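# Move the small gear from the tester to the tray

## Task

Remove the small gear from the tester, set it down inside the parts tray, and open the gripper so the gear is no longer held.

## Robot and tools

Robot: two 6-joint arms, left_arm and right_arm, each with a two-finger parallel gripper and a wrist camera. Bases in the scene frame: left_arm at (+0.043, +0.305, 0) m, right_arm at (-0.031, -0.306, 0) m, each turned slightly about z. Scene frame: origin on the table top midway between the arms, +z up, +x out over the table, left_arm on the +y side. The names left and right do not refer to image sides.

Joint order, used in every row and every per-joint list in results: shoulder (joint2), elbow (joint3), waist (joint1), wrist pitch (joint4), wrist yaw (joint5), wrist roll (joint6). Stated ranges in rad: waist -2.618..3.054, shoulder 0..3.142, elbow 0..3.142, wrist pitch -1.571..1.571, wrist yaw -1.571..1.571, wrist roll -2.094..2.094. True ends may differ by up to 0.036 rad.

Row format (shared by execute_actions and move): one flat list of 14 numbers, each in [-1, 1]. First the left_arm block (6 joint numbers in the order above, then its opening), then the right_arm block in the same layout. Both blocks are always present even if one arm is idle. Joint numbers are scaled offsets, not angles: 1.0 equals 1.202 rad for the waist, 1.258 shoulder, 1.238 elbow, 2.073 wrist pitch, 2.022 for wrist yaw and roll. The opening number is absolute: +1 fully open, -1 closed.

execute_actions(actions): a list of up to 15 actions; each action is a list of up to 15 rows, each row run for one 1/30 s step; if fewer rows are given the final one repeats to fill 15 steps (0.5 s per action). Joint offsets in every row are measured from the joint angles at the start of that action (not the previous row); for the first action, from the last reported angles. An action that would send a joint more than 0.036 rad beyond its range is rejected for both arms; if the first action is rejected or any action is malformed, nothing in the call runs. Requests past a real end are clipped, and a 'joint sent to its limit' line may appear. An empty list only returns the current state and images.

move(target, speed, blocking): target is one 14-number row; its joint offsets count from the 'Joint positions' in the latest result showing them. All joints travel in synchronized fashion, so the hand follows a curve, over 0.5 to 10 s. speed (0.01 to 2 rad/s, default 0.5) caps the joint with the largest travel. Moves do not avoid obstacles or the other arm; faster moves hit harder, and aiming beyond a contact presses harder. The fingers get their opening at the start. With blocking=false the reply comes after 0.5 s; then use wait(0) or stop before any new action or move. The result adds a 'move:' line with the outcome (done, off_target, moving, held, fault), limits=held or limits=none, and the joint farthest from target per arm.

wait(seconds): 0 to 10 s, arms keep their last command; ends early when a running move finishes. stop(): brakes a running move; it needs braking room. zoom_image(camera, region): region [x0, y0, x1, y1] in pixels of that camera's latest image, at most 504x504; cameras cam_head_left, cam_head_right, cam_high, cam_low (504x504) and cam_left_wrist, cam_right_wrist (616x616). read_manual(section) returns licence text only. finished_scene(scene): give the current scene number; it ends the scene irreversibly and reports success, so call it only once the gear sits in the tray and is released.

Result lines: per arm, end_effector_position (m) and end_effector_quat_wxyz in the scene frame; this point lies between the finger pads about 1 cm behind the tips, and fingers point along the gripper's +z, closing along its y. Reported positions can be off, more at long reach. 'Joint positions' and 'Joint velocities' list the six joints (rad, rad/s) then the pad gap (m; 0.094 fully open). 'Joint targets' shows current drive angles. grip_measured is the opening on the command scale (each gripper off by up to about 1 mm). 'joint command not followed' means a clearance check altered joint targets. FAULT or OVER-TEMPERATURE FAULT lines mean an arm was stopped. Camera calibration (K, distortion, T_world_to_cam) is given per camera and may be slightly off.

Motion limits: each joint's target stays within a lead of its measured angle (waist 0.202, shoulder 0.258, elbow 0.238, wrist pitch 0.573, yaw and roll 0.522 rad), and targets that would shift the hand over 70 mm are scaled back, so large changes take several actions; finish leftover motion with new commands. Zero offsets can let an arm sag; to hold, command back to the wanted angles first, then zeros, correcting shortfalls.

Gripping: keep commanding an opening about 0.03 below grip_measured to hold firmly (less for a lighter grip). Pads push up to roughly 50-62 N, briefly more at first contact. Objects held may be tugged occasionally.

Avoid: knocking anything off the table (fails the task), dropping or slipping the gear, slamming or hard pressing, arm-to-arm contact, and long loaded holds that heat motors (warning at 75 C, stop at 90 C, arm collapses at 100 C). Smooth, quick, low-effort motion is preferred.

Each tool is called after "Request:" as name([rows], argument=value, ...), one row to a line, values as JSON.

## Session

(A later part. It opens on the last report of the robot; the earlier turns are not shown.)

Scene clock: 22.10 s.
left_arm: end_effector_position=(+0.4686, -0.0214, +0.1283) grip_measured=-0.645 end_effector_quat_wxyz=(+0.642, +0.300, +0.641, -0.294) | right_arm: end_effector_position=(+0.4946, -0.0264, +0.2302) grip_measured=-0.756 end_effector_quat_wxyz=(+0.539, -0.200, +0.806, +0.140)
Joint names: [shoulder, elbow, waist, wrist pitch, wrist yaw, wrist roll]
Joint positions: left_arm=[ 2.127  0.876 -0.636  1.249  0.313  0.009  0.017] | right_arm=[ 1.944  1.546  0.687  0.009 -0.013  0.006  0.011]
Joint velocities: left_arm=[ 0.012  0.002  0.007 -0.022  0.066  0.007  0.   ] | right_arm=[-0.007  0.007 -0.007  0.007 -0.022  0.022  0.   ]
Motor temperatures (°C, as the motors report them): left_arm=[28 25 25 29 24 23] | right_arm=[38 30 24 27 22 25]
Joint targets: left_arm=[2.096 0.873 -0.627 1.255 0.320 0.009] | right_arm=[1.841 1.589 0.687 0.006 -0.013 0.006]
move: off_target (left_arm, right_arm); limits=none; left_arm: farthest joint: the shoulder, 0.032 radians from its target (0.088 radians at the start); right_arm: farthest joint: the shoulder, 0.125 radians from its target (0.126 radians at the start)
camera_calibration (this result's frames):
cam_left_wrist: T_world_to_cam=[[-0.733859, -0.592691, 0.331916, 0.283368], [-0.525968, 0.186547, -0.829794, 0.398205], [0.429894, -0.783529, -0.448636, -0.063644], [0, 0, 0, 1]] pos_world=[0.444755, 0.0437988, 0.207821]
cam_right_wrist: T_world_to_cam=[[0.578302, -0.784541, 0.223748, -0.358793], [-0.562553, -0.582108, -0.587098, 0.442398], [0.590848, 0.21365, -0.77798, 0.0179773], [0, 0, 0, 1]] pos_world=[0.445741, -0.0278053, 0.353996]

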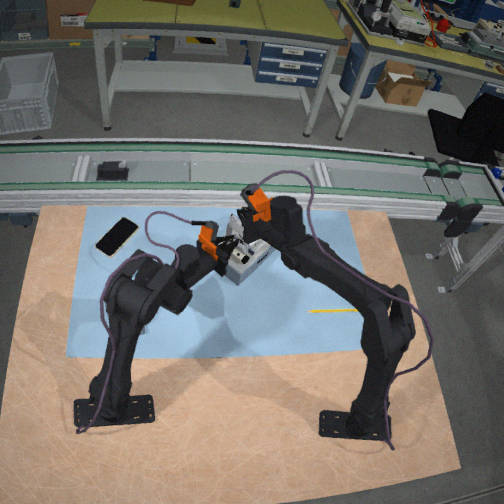

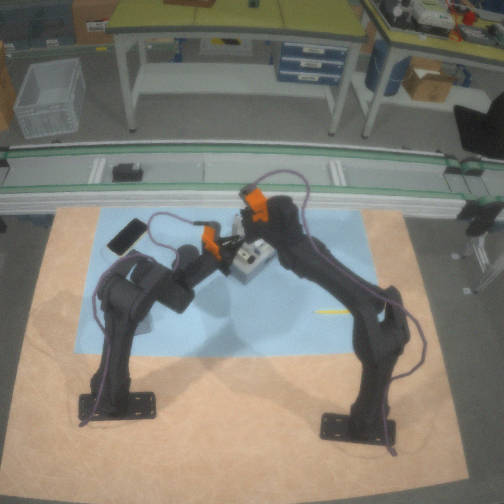

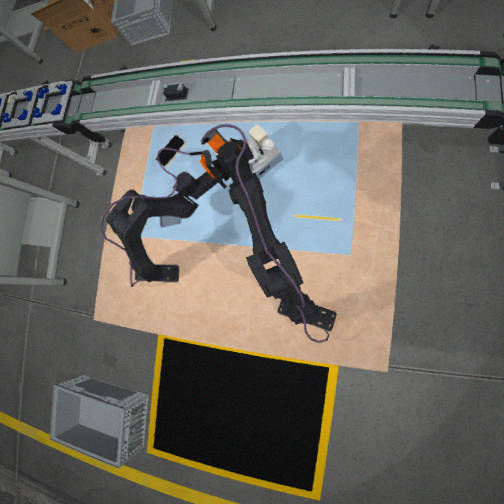

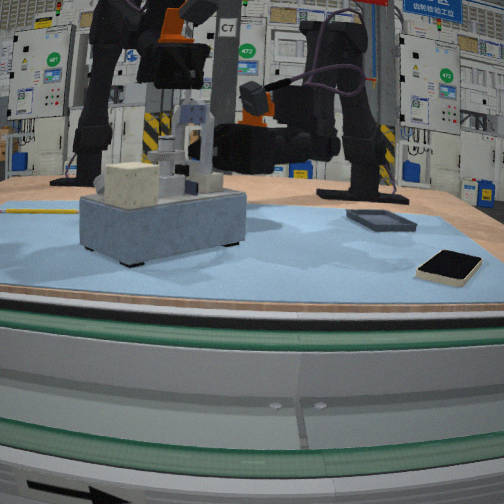

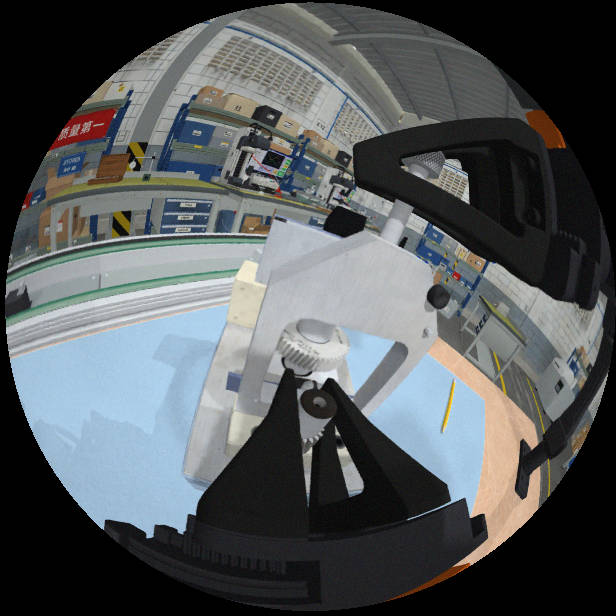

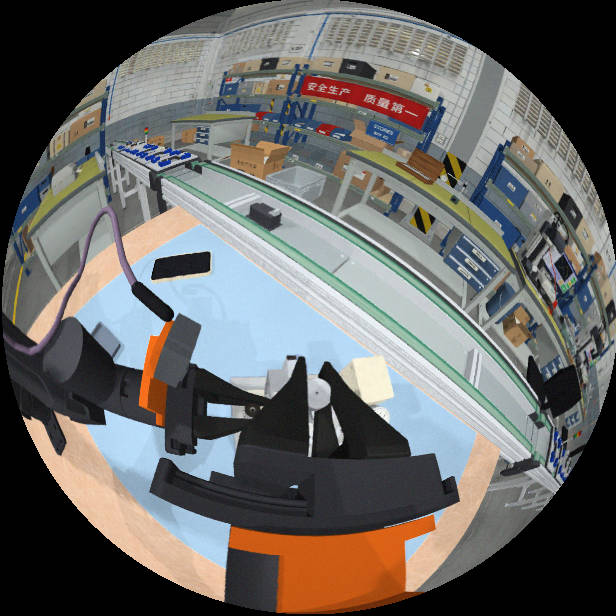

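Request:
move(target=[-0.12,-0.11,0.03,0.03,0.015,0,-0.72,0.02,0,0,0,0,0,-0.85], speed=0.3)

Request:
move(target=[-0.4,0.02,0.12,-0.2,0,0,-0.72,0,0.02,0,0,0,0,0.3], speed=0.6)

Scene clock: 23.77 s.
left_arm: end_effector_position=(+0.4483, +0.0026, +0.1477) grip_measured=-0.645 end_effector_quat_wxyz=(+0.650, +0.298, +0.635, -0.293) | right_arm: end_effector_position=(+0.4954, -0.0259, +0.2123) grip_measured=-0.756 end_effector_quat_wxyz=(+0.524, -0.202, +0.816, +0.136)
Joint names: [shoulder, elbow, waist, wrist pitch, wrist yaw, wrist roll]
Joint positions: left_arm=[ 2.004  0.746 -0.609  1.275  0.336  0.009  0.017] | right_arm=[ 1.968  1.541  0.687  0.001 -0.014  0.006  0.011]
Joint velocities: left_arm=[-0.002 -0.002  0.007 -0.037 -0.051  0.007 -0.002] | right_arm=[ 0.002 -0.007  0.002 -0.037 -0.007 -0.037 -0.001]
Motor temperatures (°C, as the motors report them): left_arm=[28 25 25 29 24 23] | right_arm=[38 30 24 28 22 25]
Joint targets: left_arm=[1.976 0.740 -0.600 1.311 0.343 0.009] | right_arm=[1.970 1.546 0.687 0.009 -0.013 0.006]
move: off_target (left_arm); limits=none; left_arm: farthest joint: the wrist pitch, 0.036 radians from its target (0.062 radians at the start); right_arm: farthest joint: the wrist pitch, 0.008 radians from its target (0.000 radians at the start)
camera_calibration (this result's frames):
cam_left_wrist: T_world_to_cam=[[-0.73699, -0.59247, 0.325308, 0.27867], [-0.512452, 0.175964, -0.840493, 0.394686], [0.440725, -0.78614, -0.433296, -0.0345482], [0, 0, 0, 1]] pos_world=[0.422861, 0.0684935, 0.226108]
cam_right_wrist: T_world_to_cam=[[0.585758, -0.780613, 0.218015, -0.357231], [-0.580974, -0.591965, -0.558611, 0.435424], [0.565116, 0.200549, -0.800265, 0.0206266], [0, 0, 0, 1]] pos_world=[0.450565, -0.0252402, 0.337621]

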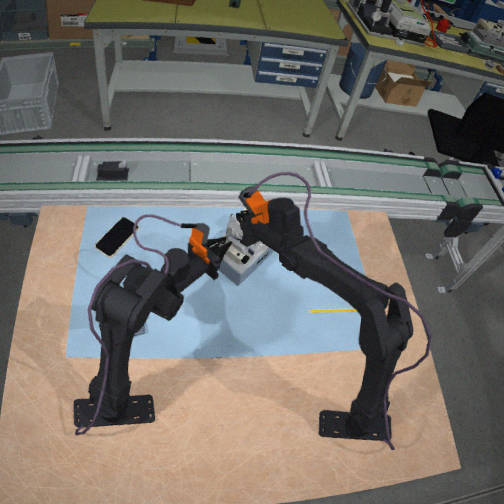

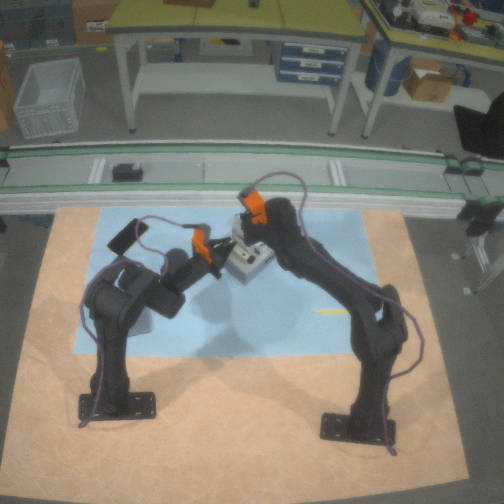

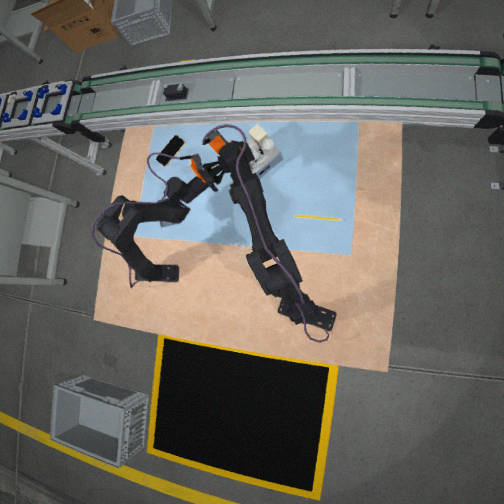

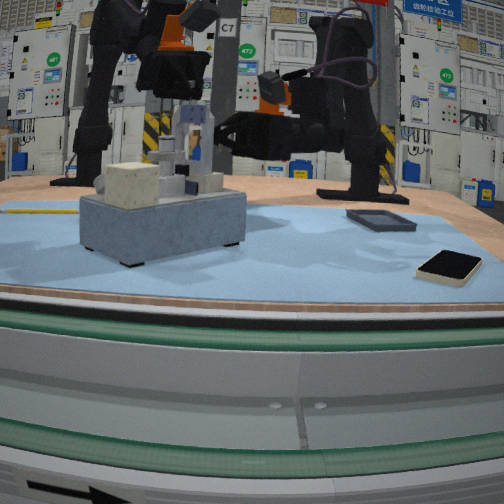

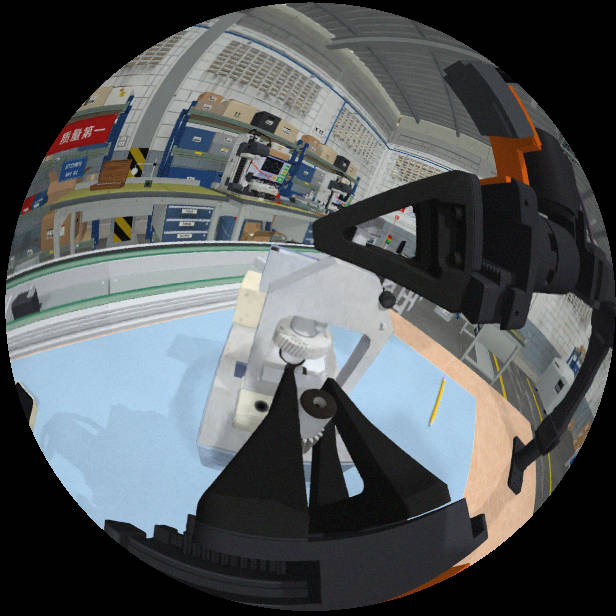

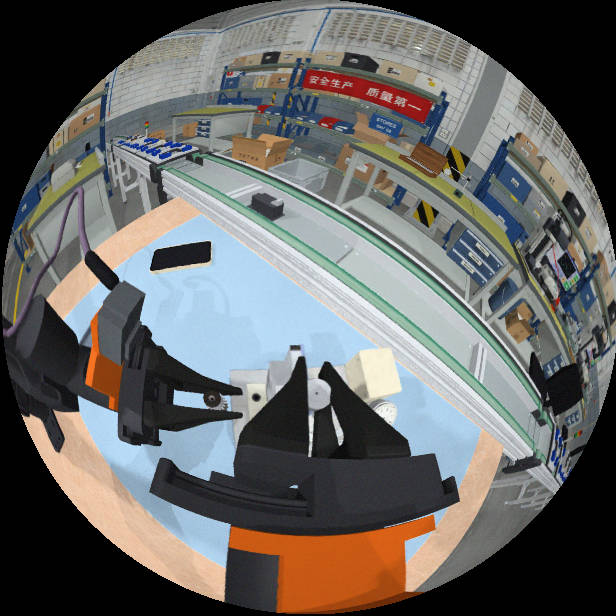

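Scene clock: 25.43 s.
left_arm: end_effector_position=(+0.4485, +0.0757, +0.2735) grip_measured=-0.645 end_effector_quat_wxyz=(+0.691, +0.253, +0.630, -0.249) | right_arm: end_effector_position=(+0.4953, -0.0260, +0.2121) grip_measured=+0.297 end_effector_quat_wxyz=(+0.524, -0.202, +0.816, +0.136)
Joint names: [shoulder, elbow, waist, wrist pitch, wrist yaw, wrist roll]
Joint positions: left_arm=[ 1.521  0.746 -0.473  0.858  0.336  0.009  0.017] | right_arm=[ 1.968  1.541  0.687 -0.    -0.014  0.006  0.061]
Joint velocities: left_arm=[ 0.002  0.002 -0.012 -0.051 -0.022 -0.081 -0.001] | right_arm=[-0.002 -0.002 -0.002 -0.007  0.037 -0.022 -0.   ]
Motor temperatures (°C, as the motors report them): left_arm=[28 25 25 29 24 23] | right_arm=[38 30 24 28 22 25]
Joint targets: left_arm=[1.501 0.771 -0.464 0.860 0.336 0.009] | right_arm=[1.968 1.565 0.687 0.001 -0.014 0.006]
move: off_target (left_arm, right_arm); limits=none; left_arm: farthest joint: the elbow, 0.024 radians from its target (0.024 radians at the start); right_arm: farthest joint: the elbow, 0.025 radians from its target (0.025 radians at the start)
camera_calibration (this result's frames):
cam_left_wrist: T_world_to_cam=[[-0.668882, -0.679152, 0.302239, 0.263435], [-0.479277, 0.0832085, -0.87371, 0.488932], [0.568234, -0.729266, -0.381159, 0.00164411], [0, 0, 0, 1]] pos_world=[0.409607, 0.139428, 0.348192]
cam_right_wrist: T_world_to_cam=[[0.585979, -0.780498, 0.217836, -0.357225], [-0.58154, -0.592262, -0.557707, 0.435267], [0.564304, 0.200124, -0.800944, 0.0210244], [0, 0, 0, 1]] pos_world=[0.450587, -0.0252284, 0.337407]

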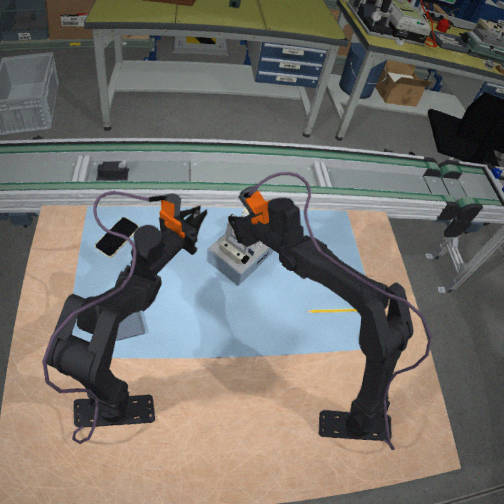

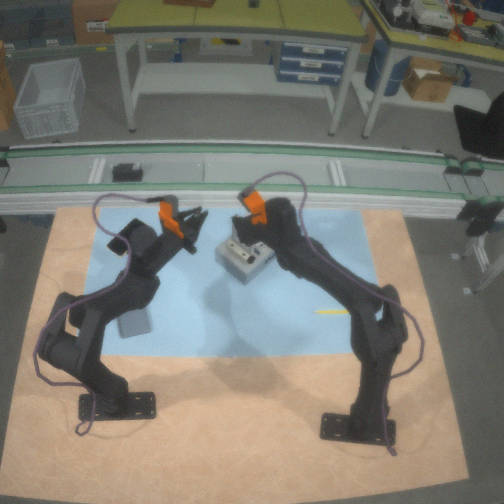

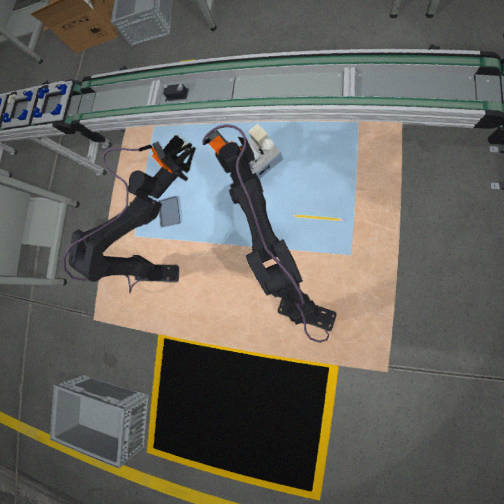

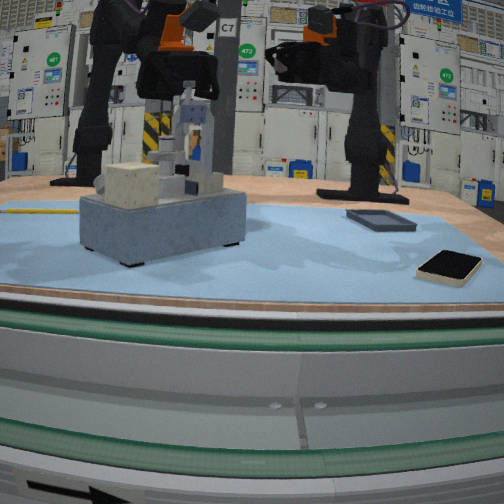

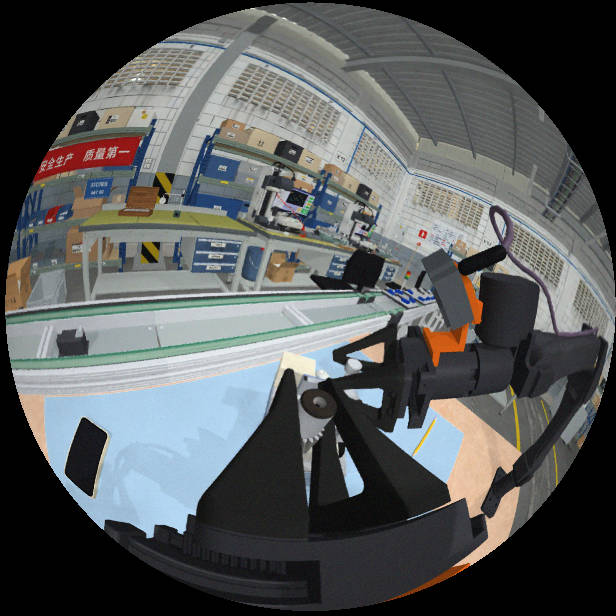

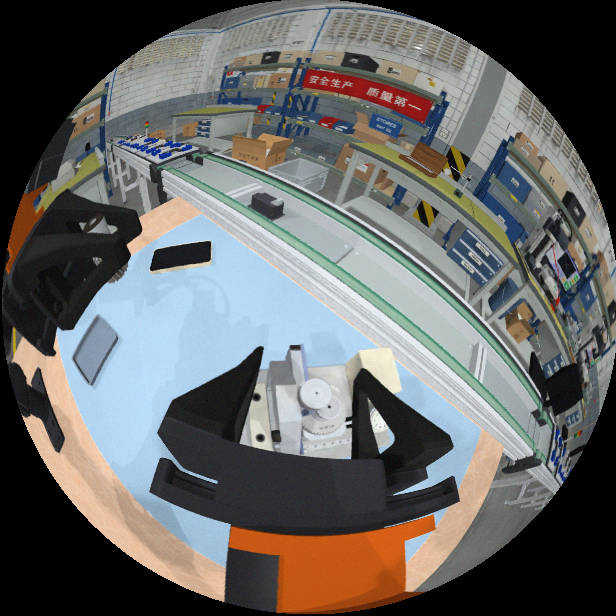

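Request:
move(target=[-0.255,0.025,0.169,-0.747,-0.166,0,-0.72,0,0.02,0,0,0,0,0.3], speed=1.0)

Scene clock: 27.90 s.
left_arm: end_effector_position=(+0.3127, +0.2505, +0.0792) grip_measured=-0.645 end_effector_quat_wxyz=(+0.202, +0.102, +0.974, -0.023) | right_arm: end_effector_position=(+0.4953, -0.0260, +0.2121) grip_measured=+0.297 end_effector_quat_wxyz=(+0.524, -0.202, +0.816, +0.136)
Joint names: [shoulder, elbow, waist, wrist pitch, wrist yaw, wrist roll]
Joint positions: left_arm=[ 1.226  0.746 -0.279 -0.681  0.009  0.009  0.017] | right_arm=[ 1.968  1.541  0.687 -0.    -0.014  0.006  0.061]
Joint velocities: left_arm=[-0.017  0.007  0.007 -0.022  0.022 -0.051  0.001] | right_arm=[-0.007 -0.022  0.022  0.007 -0.037  0.037 -0.001]
Motor temperatures (°C, as the motors report them): left_arm=[28 26 25 29 24 23] | right_arm=[37 30 24 28 22 25]
Joint targets: left_arm=[1.200 0.777 -0.269 -0.690 0.000 0.009] | right_arm=[1.968 1.565 0.687 -0.000 -0.014 0.006]
move: off_target (left_arm, right_arm); limits=none; left_arm: farthest joint: the elbow, 0.031 radians from its target (0.031 radians at the start); right_arm: farthest joint: the elbow, 0.025 radians from its target (0.025 radians at the start)
camera_calibration (this result's frames):
cam_left_wrist: T_world_to_cam=[[0.100303, -0.981764, 0.161488, 0.196529], [-0.990259, -0.0827516, 0.111982, 0.362815], [-0.0965763, -0.171147, -0.980501, 0.247797], [0, 0, 0, 1]] pos_world=[0.3635, 0.265379, 0.170599]
cam_right_wrist: T_world_to_cam=[[0.585979, -0.780498, 0.217836, -0.357225], [-0.58154, -0.592262, -0.557707, 0.435267], [0.564304, 0.200124, -0.800944, 0.0210244], [0, 0, 0, 1]] pos_world=[0.450587, -0.0252284, 0.337407]

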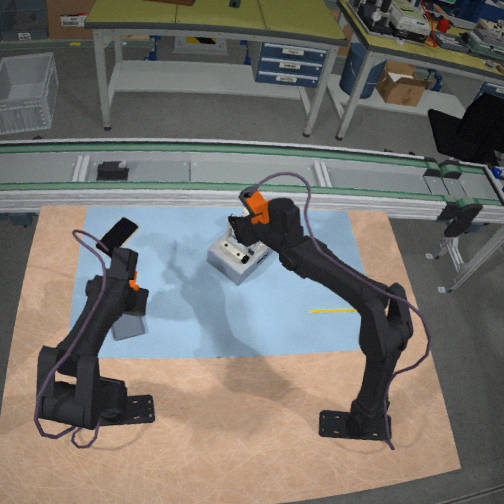

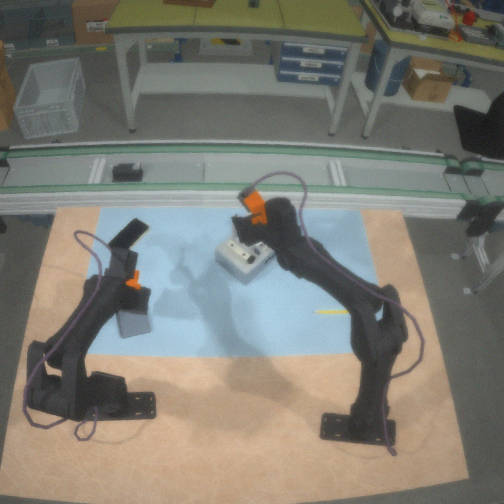

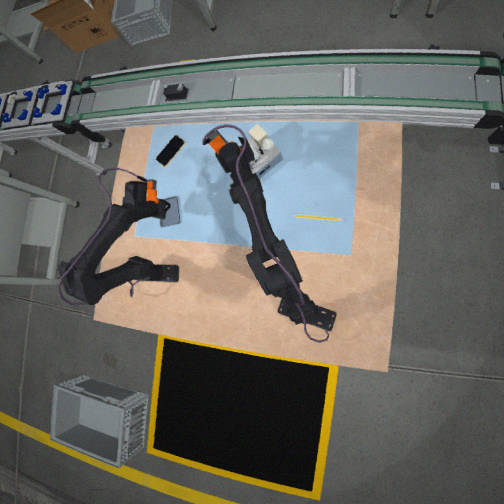

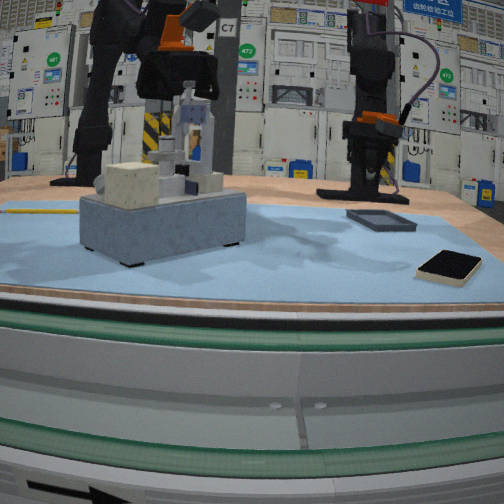

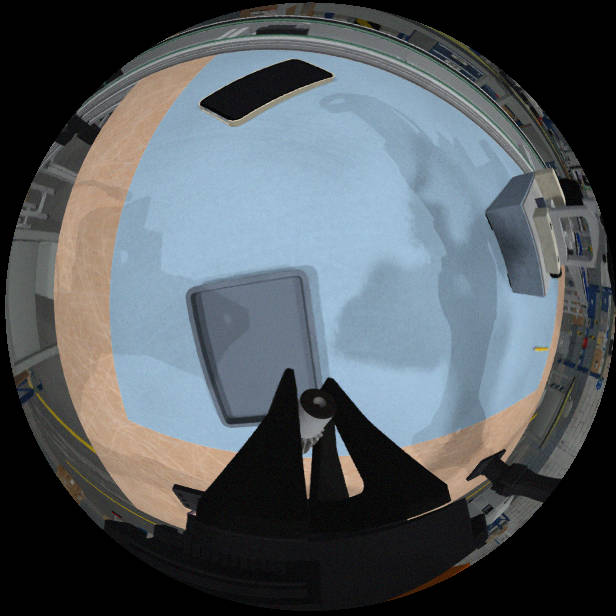

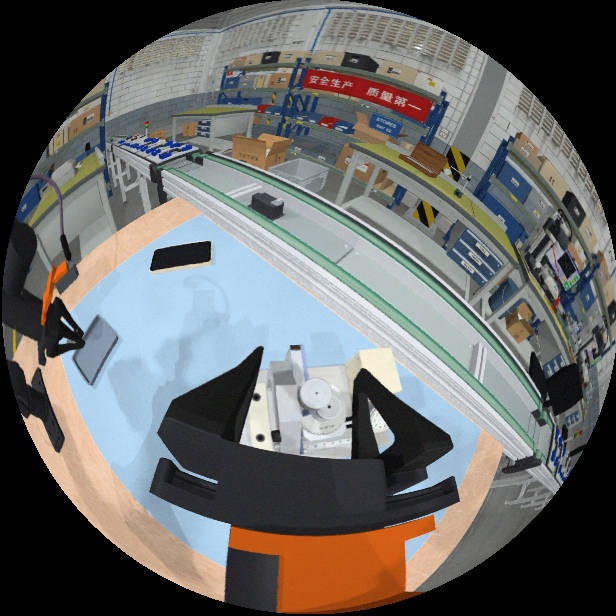

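Request:
move(target=[0.12,0.06,0.12,0.03,0,0,-0.72,0,0.02,0,0,0,0,0.3], speed=0.4)

Scene clock: 29.03 s.
left_arm: end_effector_position=(+0.3319, +0.2864, +0.0585) grip_measured=-0.645 end_effector_quat_wxyz=(+0.170, +0.036, +0.985, -0.009) | right_arm: end_effector_position=(+0.4953, -0.0260, +0.2121) grip_measured=+0.297 end_effector_quat_wxyz=(+0.524, -0.202, +0.816, +0.136)
Joint names: [shoulder, elbow, waist, wrist pitch, wrist yaw, wrist roll]
Joint positions: left_arm=[ 1.373  0.79  -0.143 -0.645  0.01   0.009  0.017] | right_arm=[ 1.968  1.541  0.687 -0.    -0.014  0.006  0.061]
Joint velocities: left_arm=[ 0.007 -0.002 -0.007  0.066  0.125 -0.022 -0.   ] | right_arm=[-0.012 -0.012 -0.022  0.051  0.022 -0.022  0.   ]
Motor temperatures (°C, as the motors report them): left_arm=[28 26 25 29 24 23] | right_arm=[37 30 24 28 22 25]
Joint targets: left_arm=[1.377 0.820 -0.135 -0.619 0.009 0.009] | right_arm=[1.968 1.565 0.687 -0.000 -0.014 0.006]
move: off_target (left_arm, right_arm); limits=none; left_arm: farthest joint: the elbow, 0.031 radians from its target (0.074 radians at the start); right_arm: farthest joint: the elbow, 0.025 radians from its target (0.025 radians at the start)
camera_calibration (this result's frames):
cam_left_wrist: T_world_to_cam=[[0.242099, -0.959711, 0.142628, 0.180903], [-0.960363, -0.216095, 0.176084, 0.41158], [-0.138168, -0.179605, -0.973988, 0.251324], [0, 0, 0, 1]] pos_world=[0.386195, 0.307694, 0.146512]
cam_right_wrist: T_world_to_cam=[[0.585979, -0.780498, 0.217836, -0.357225], [-0.58154, -0.592262, -0.557707, 0.435267], [0.564304, 0.200124, -0.800944, 0.0210244], [0, 0, 0, 1]] pos_world=[0.450587, -0.0252284, 0.337407]

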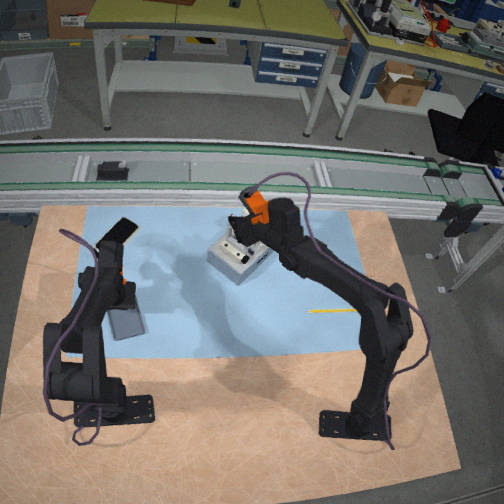

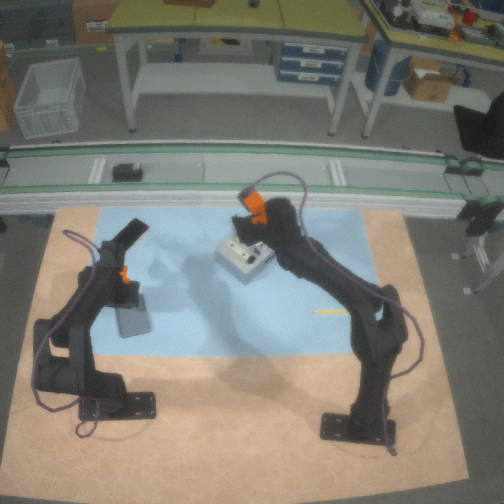

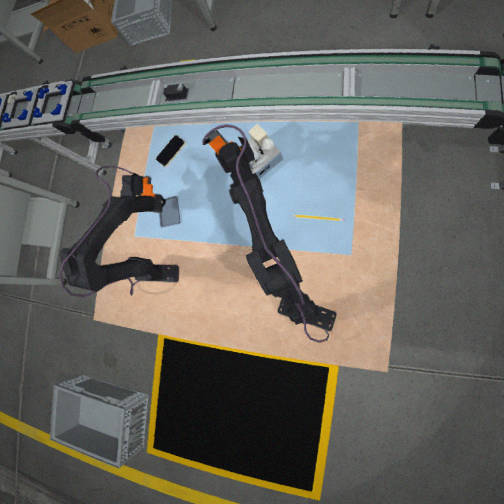

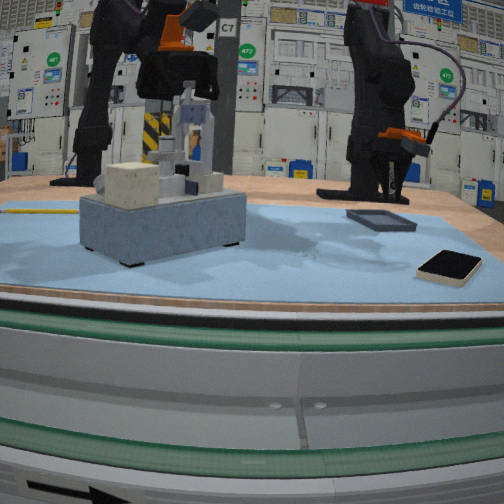

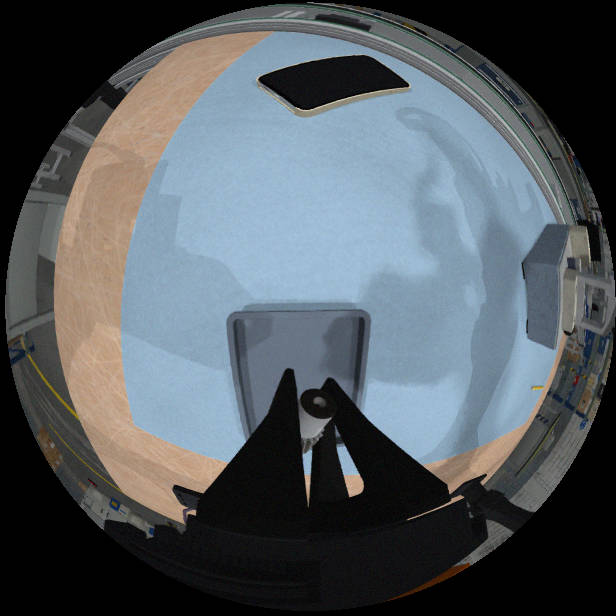

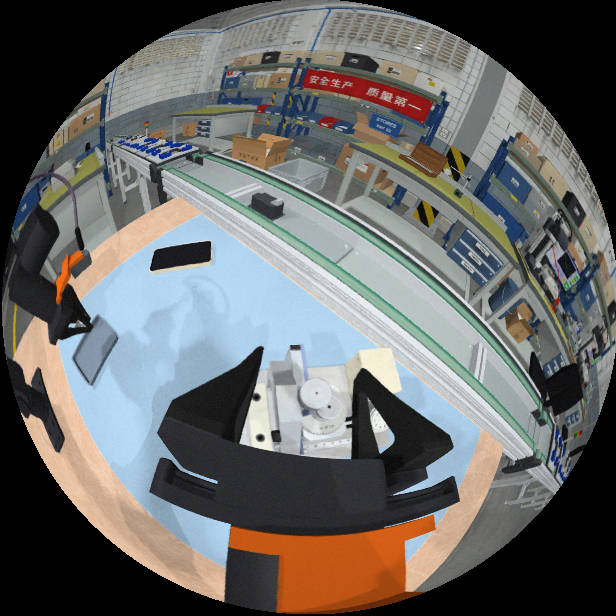

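Request:
move(target=[0.075,0.02,-0.02,0.02,0,0,-0.72,0,0.02,0,0,0,0,0.3], speed=0.25)

Request:
zoom_image(camera="cam_low", region=[320,150,460,250])

Scene clock: 30.57 s.
left_arm: end_effector_position=(+0.3289, +0.2826, +0.0353) grip_measured=-0.645 end_effector_quat_wxyz=(+0.133, +0.042, +0.990, -0.009) | right_arm: end_effector_position=(+0.4953, -0.0260, +0.2121) grip_measured=+0.297 end_effector_quat_wxyz=(+0.524, -0.202, +0.816, +0.136)
Joint names: [shoulder, elbow, waist, wrist pitch, wrist yaw, wrist roll]
Joint positions: left_arm=[ 1.464  0.79  -0.157 -0.628  0.01   0.009  0.017] | right_arm=[ 1.968  1.541  0.687 -0.    -0.014  0.006  0.061]
Joint velocities: left_arm=[ 0.002  0.007 -0.002  0.037 -0.037 -0.037  0.001] | right_arm=[ 0.012 -0.027 -0.002 -0.066 -0.037 -0.095  0.001]
Motor temperatures (°C, as the motors report them): left_arm=[28 26 25 29 24 23] | right_arm=[37 30 24 28 22 25]
Joint targets: left_arm=[1.468 0.815 -0.167 -0.604 0.010 0.009] | right_arm=[1.968 1.565 0.687 -0.000 -0.014 0.006]
move: off_target (left_arm, right_arm); limits=none; left_arm: farthest joint: the elbow, 0.025 radians from its target (0.025 radians at the start); right_arm: farthest joint: the elbow, 0.025 radians from its target (0.025 radians at the start)
camera_calibration (this result's frames):
cam_left_wrist: T_world_to_cam=[[0.238684, -0.963683, 0.119771, 0.184369], [-0.947491, -0.204074, 0.246202, 0.401923], [-0.212819, -0.172246, -0.96179, 0.249692], [0, 0, 0, 1]] pos_world=[0.389952, 0.302704, 0.119115]
cam_right_wrist: T_world_to_cam=[[0.585979, -0.780498, 0.217836, -0.357225], [-0.58154, -0.592262, -0.557707, 0.435267], [0.564304, 0.200124, -0.800944, 0.0210244], [0, 0, 0, 1]] pos_world=[0.450587, -0.0252284, 0.337407]

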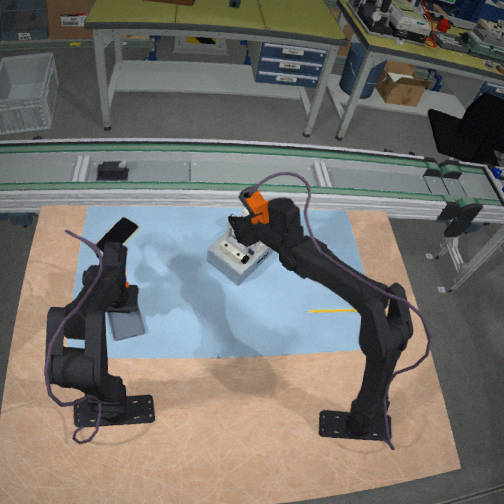

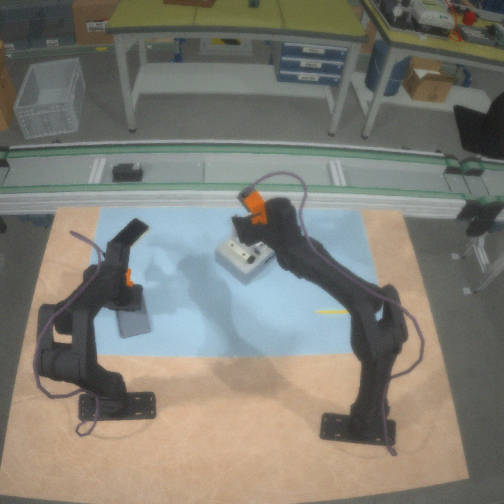

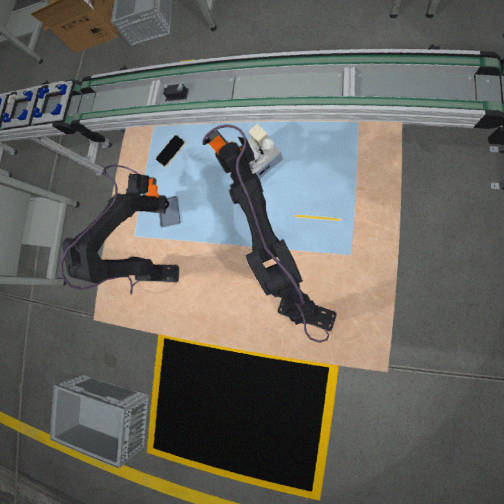

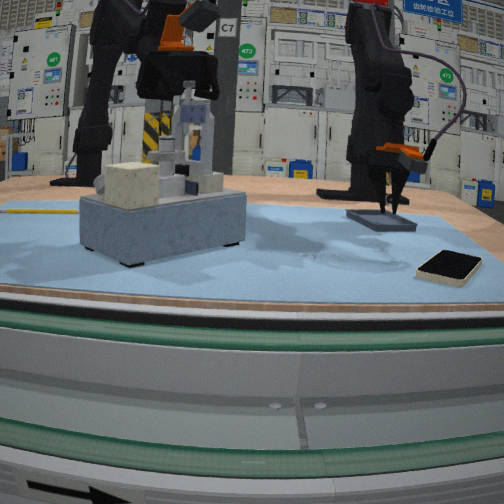

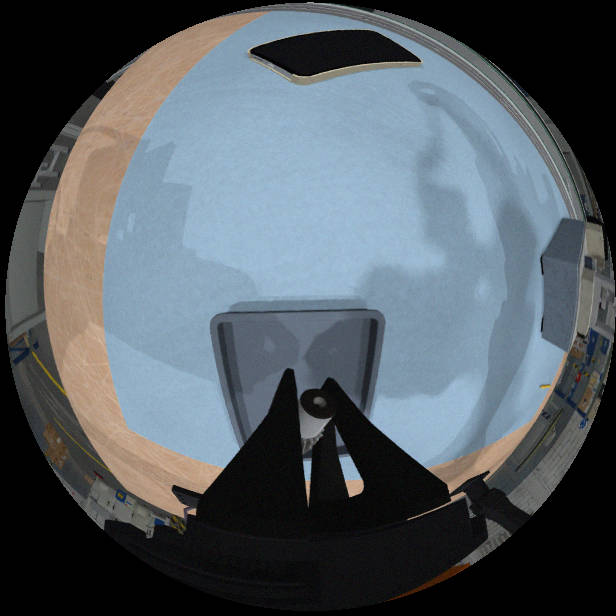

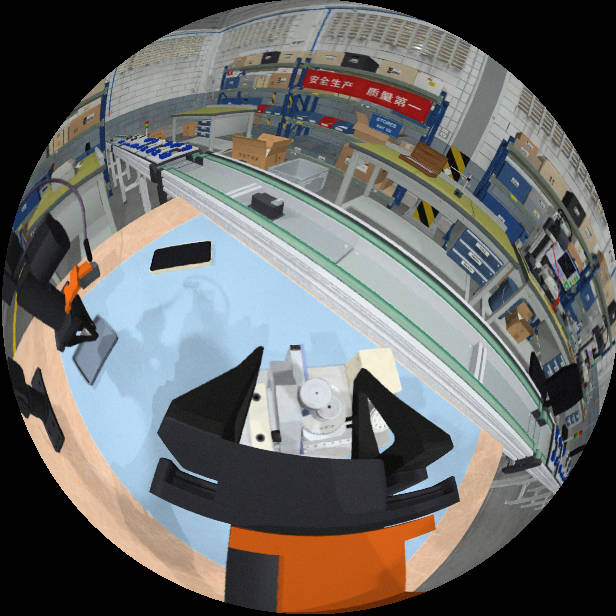

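Region (320, 150, 460, 250) of cam_low's 504x504 image, scaled by 3.600, with more detail than that image has; it fills the top 360 rows of this view, and the rest is white.

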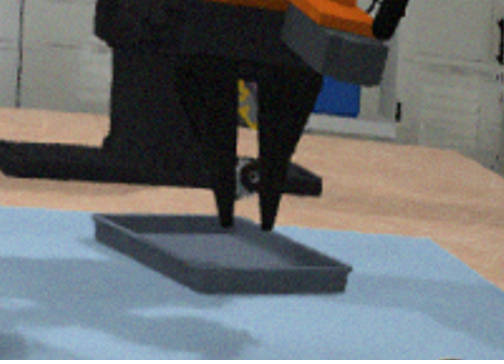

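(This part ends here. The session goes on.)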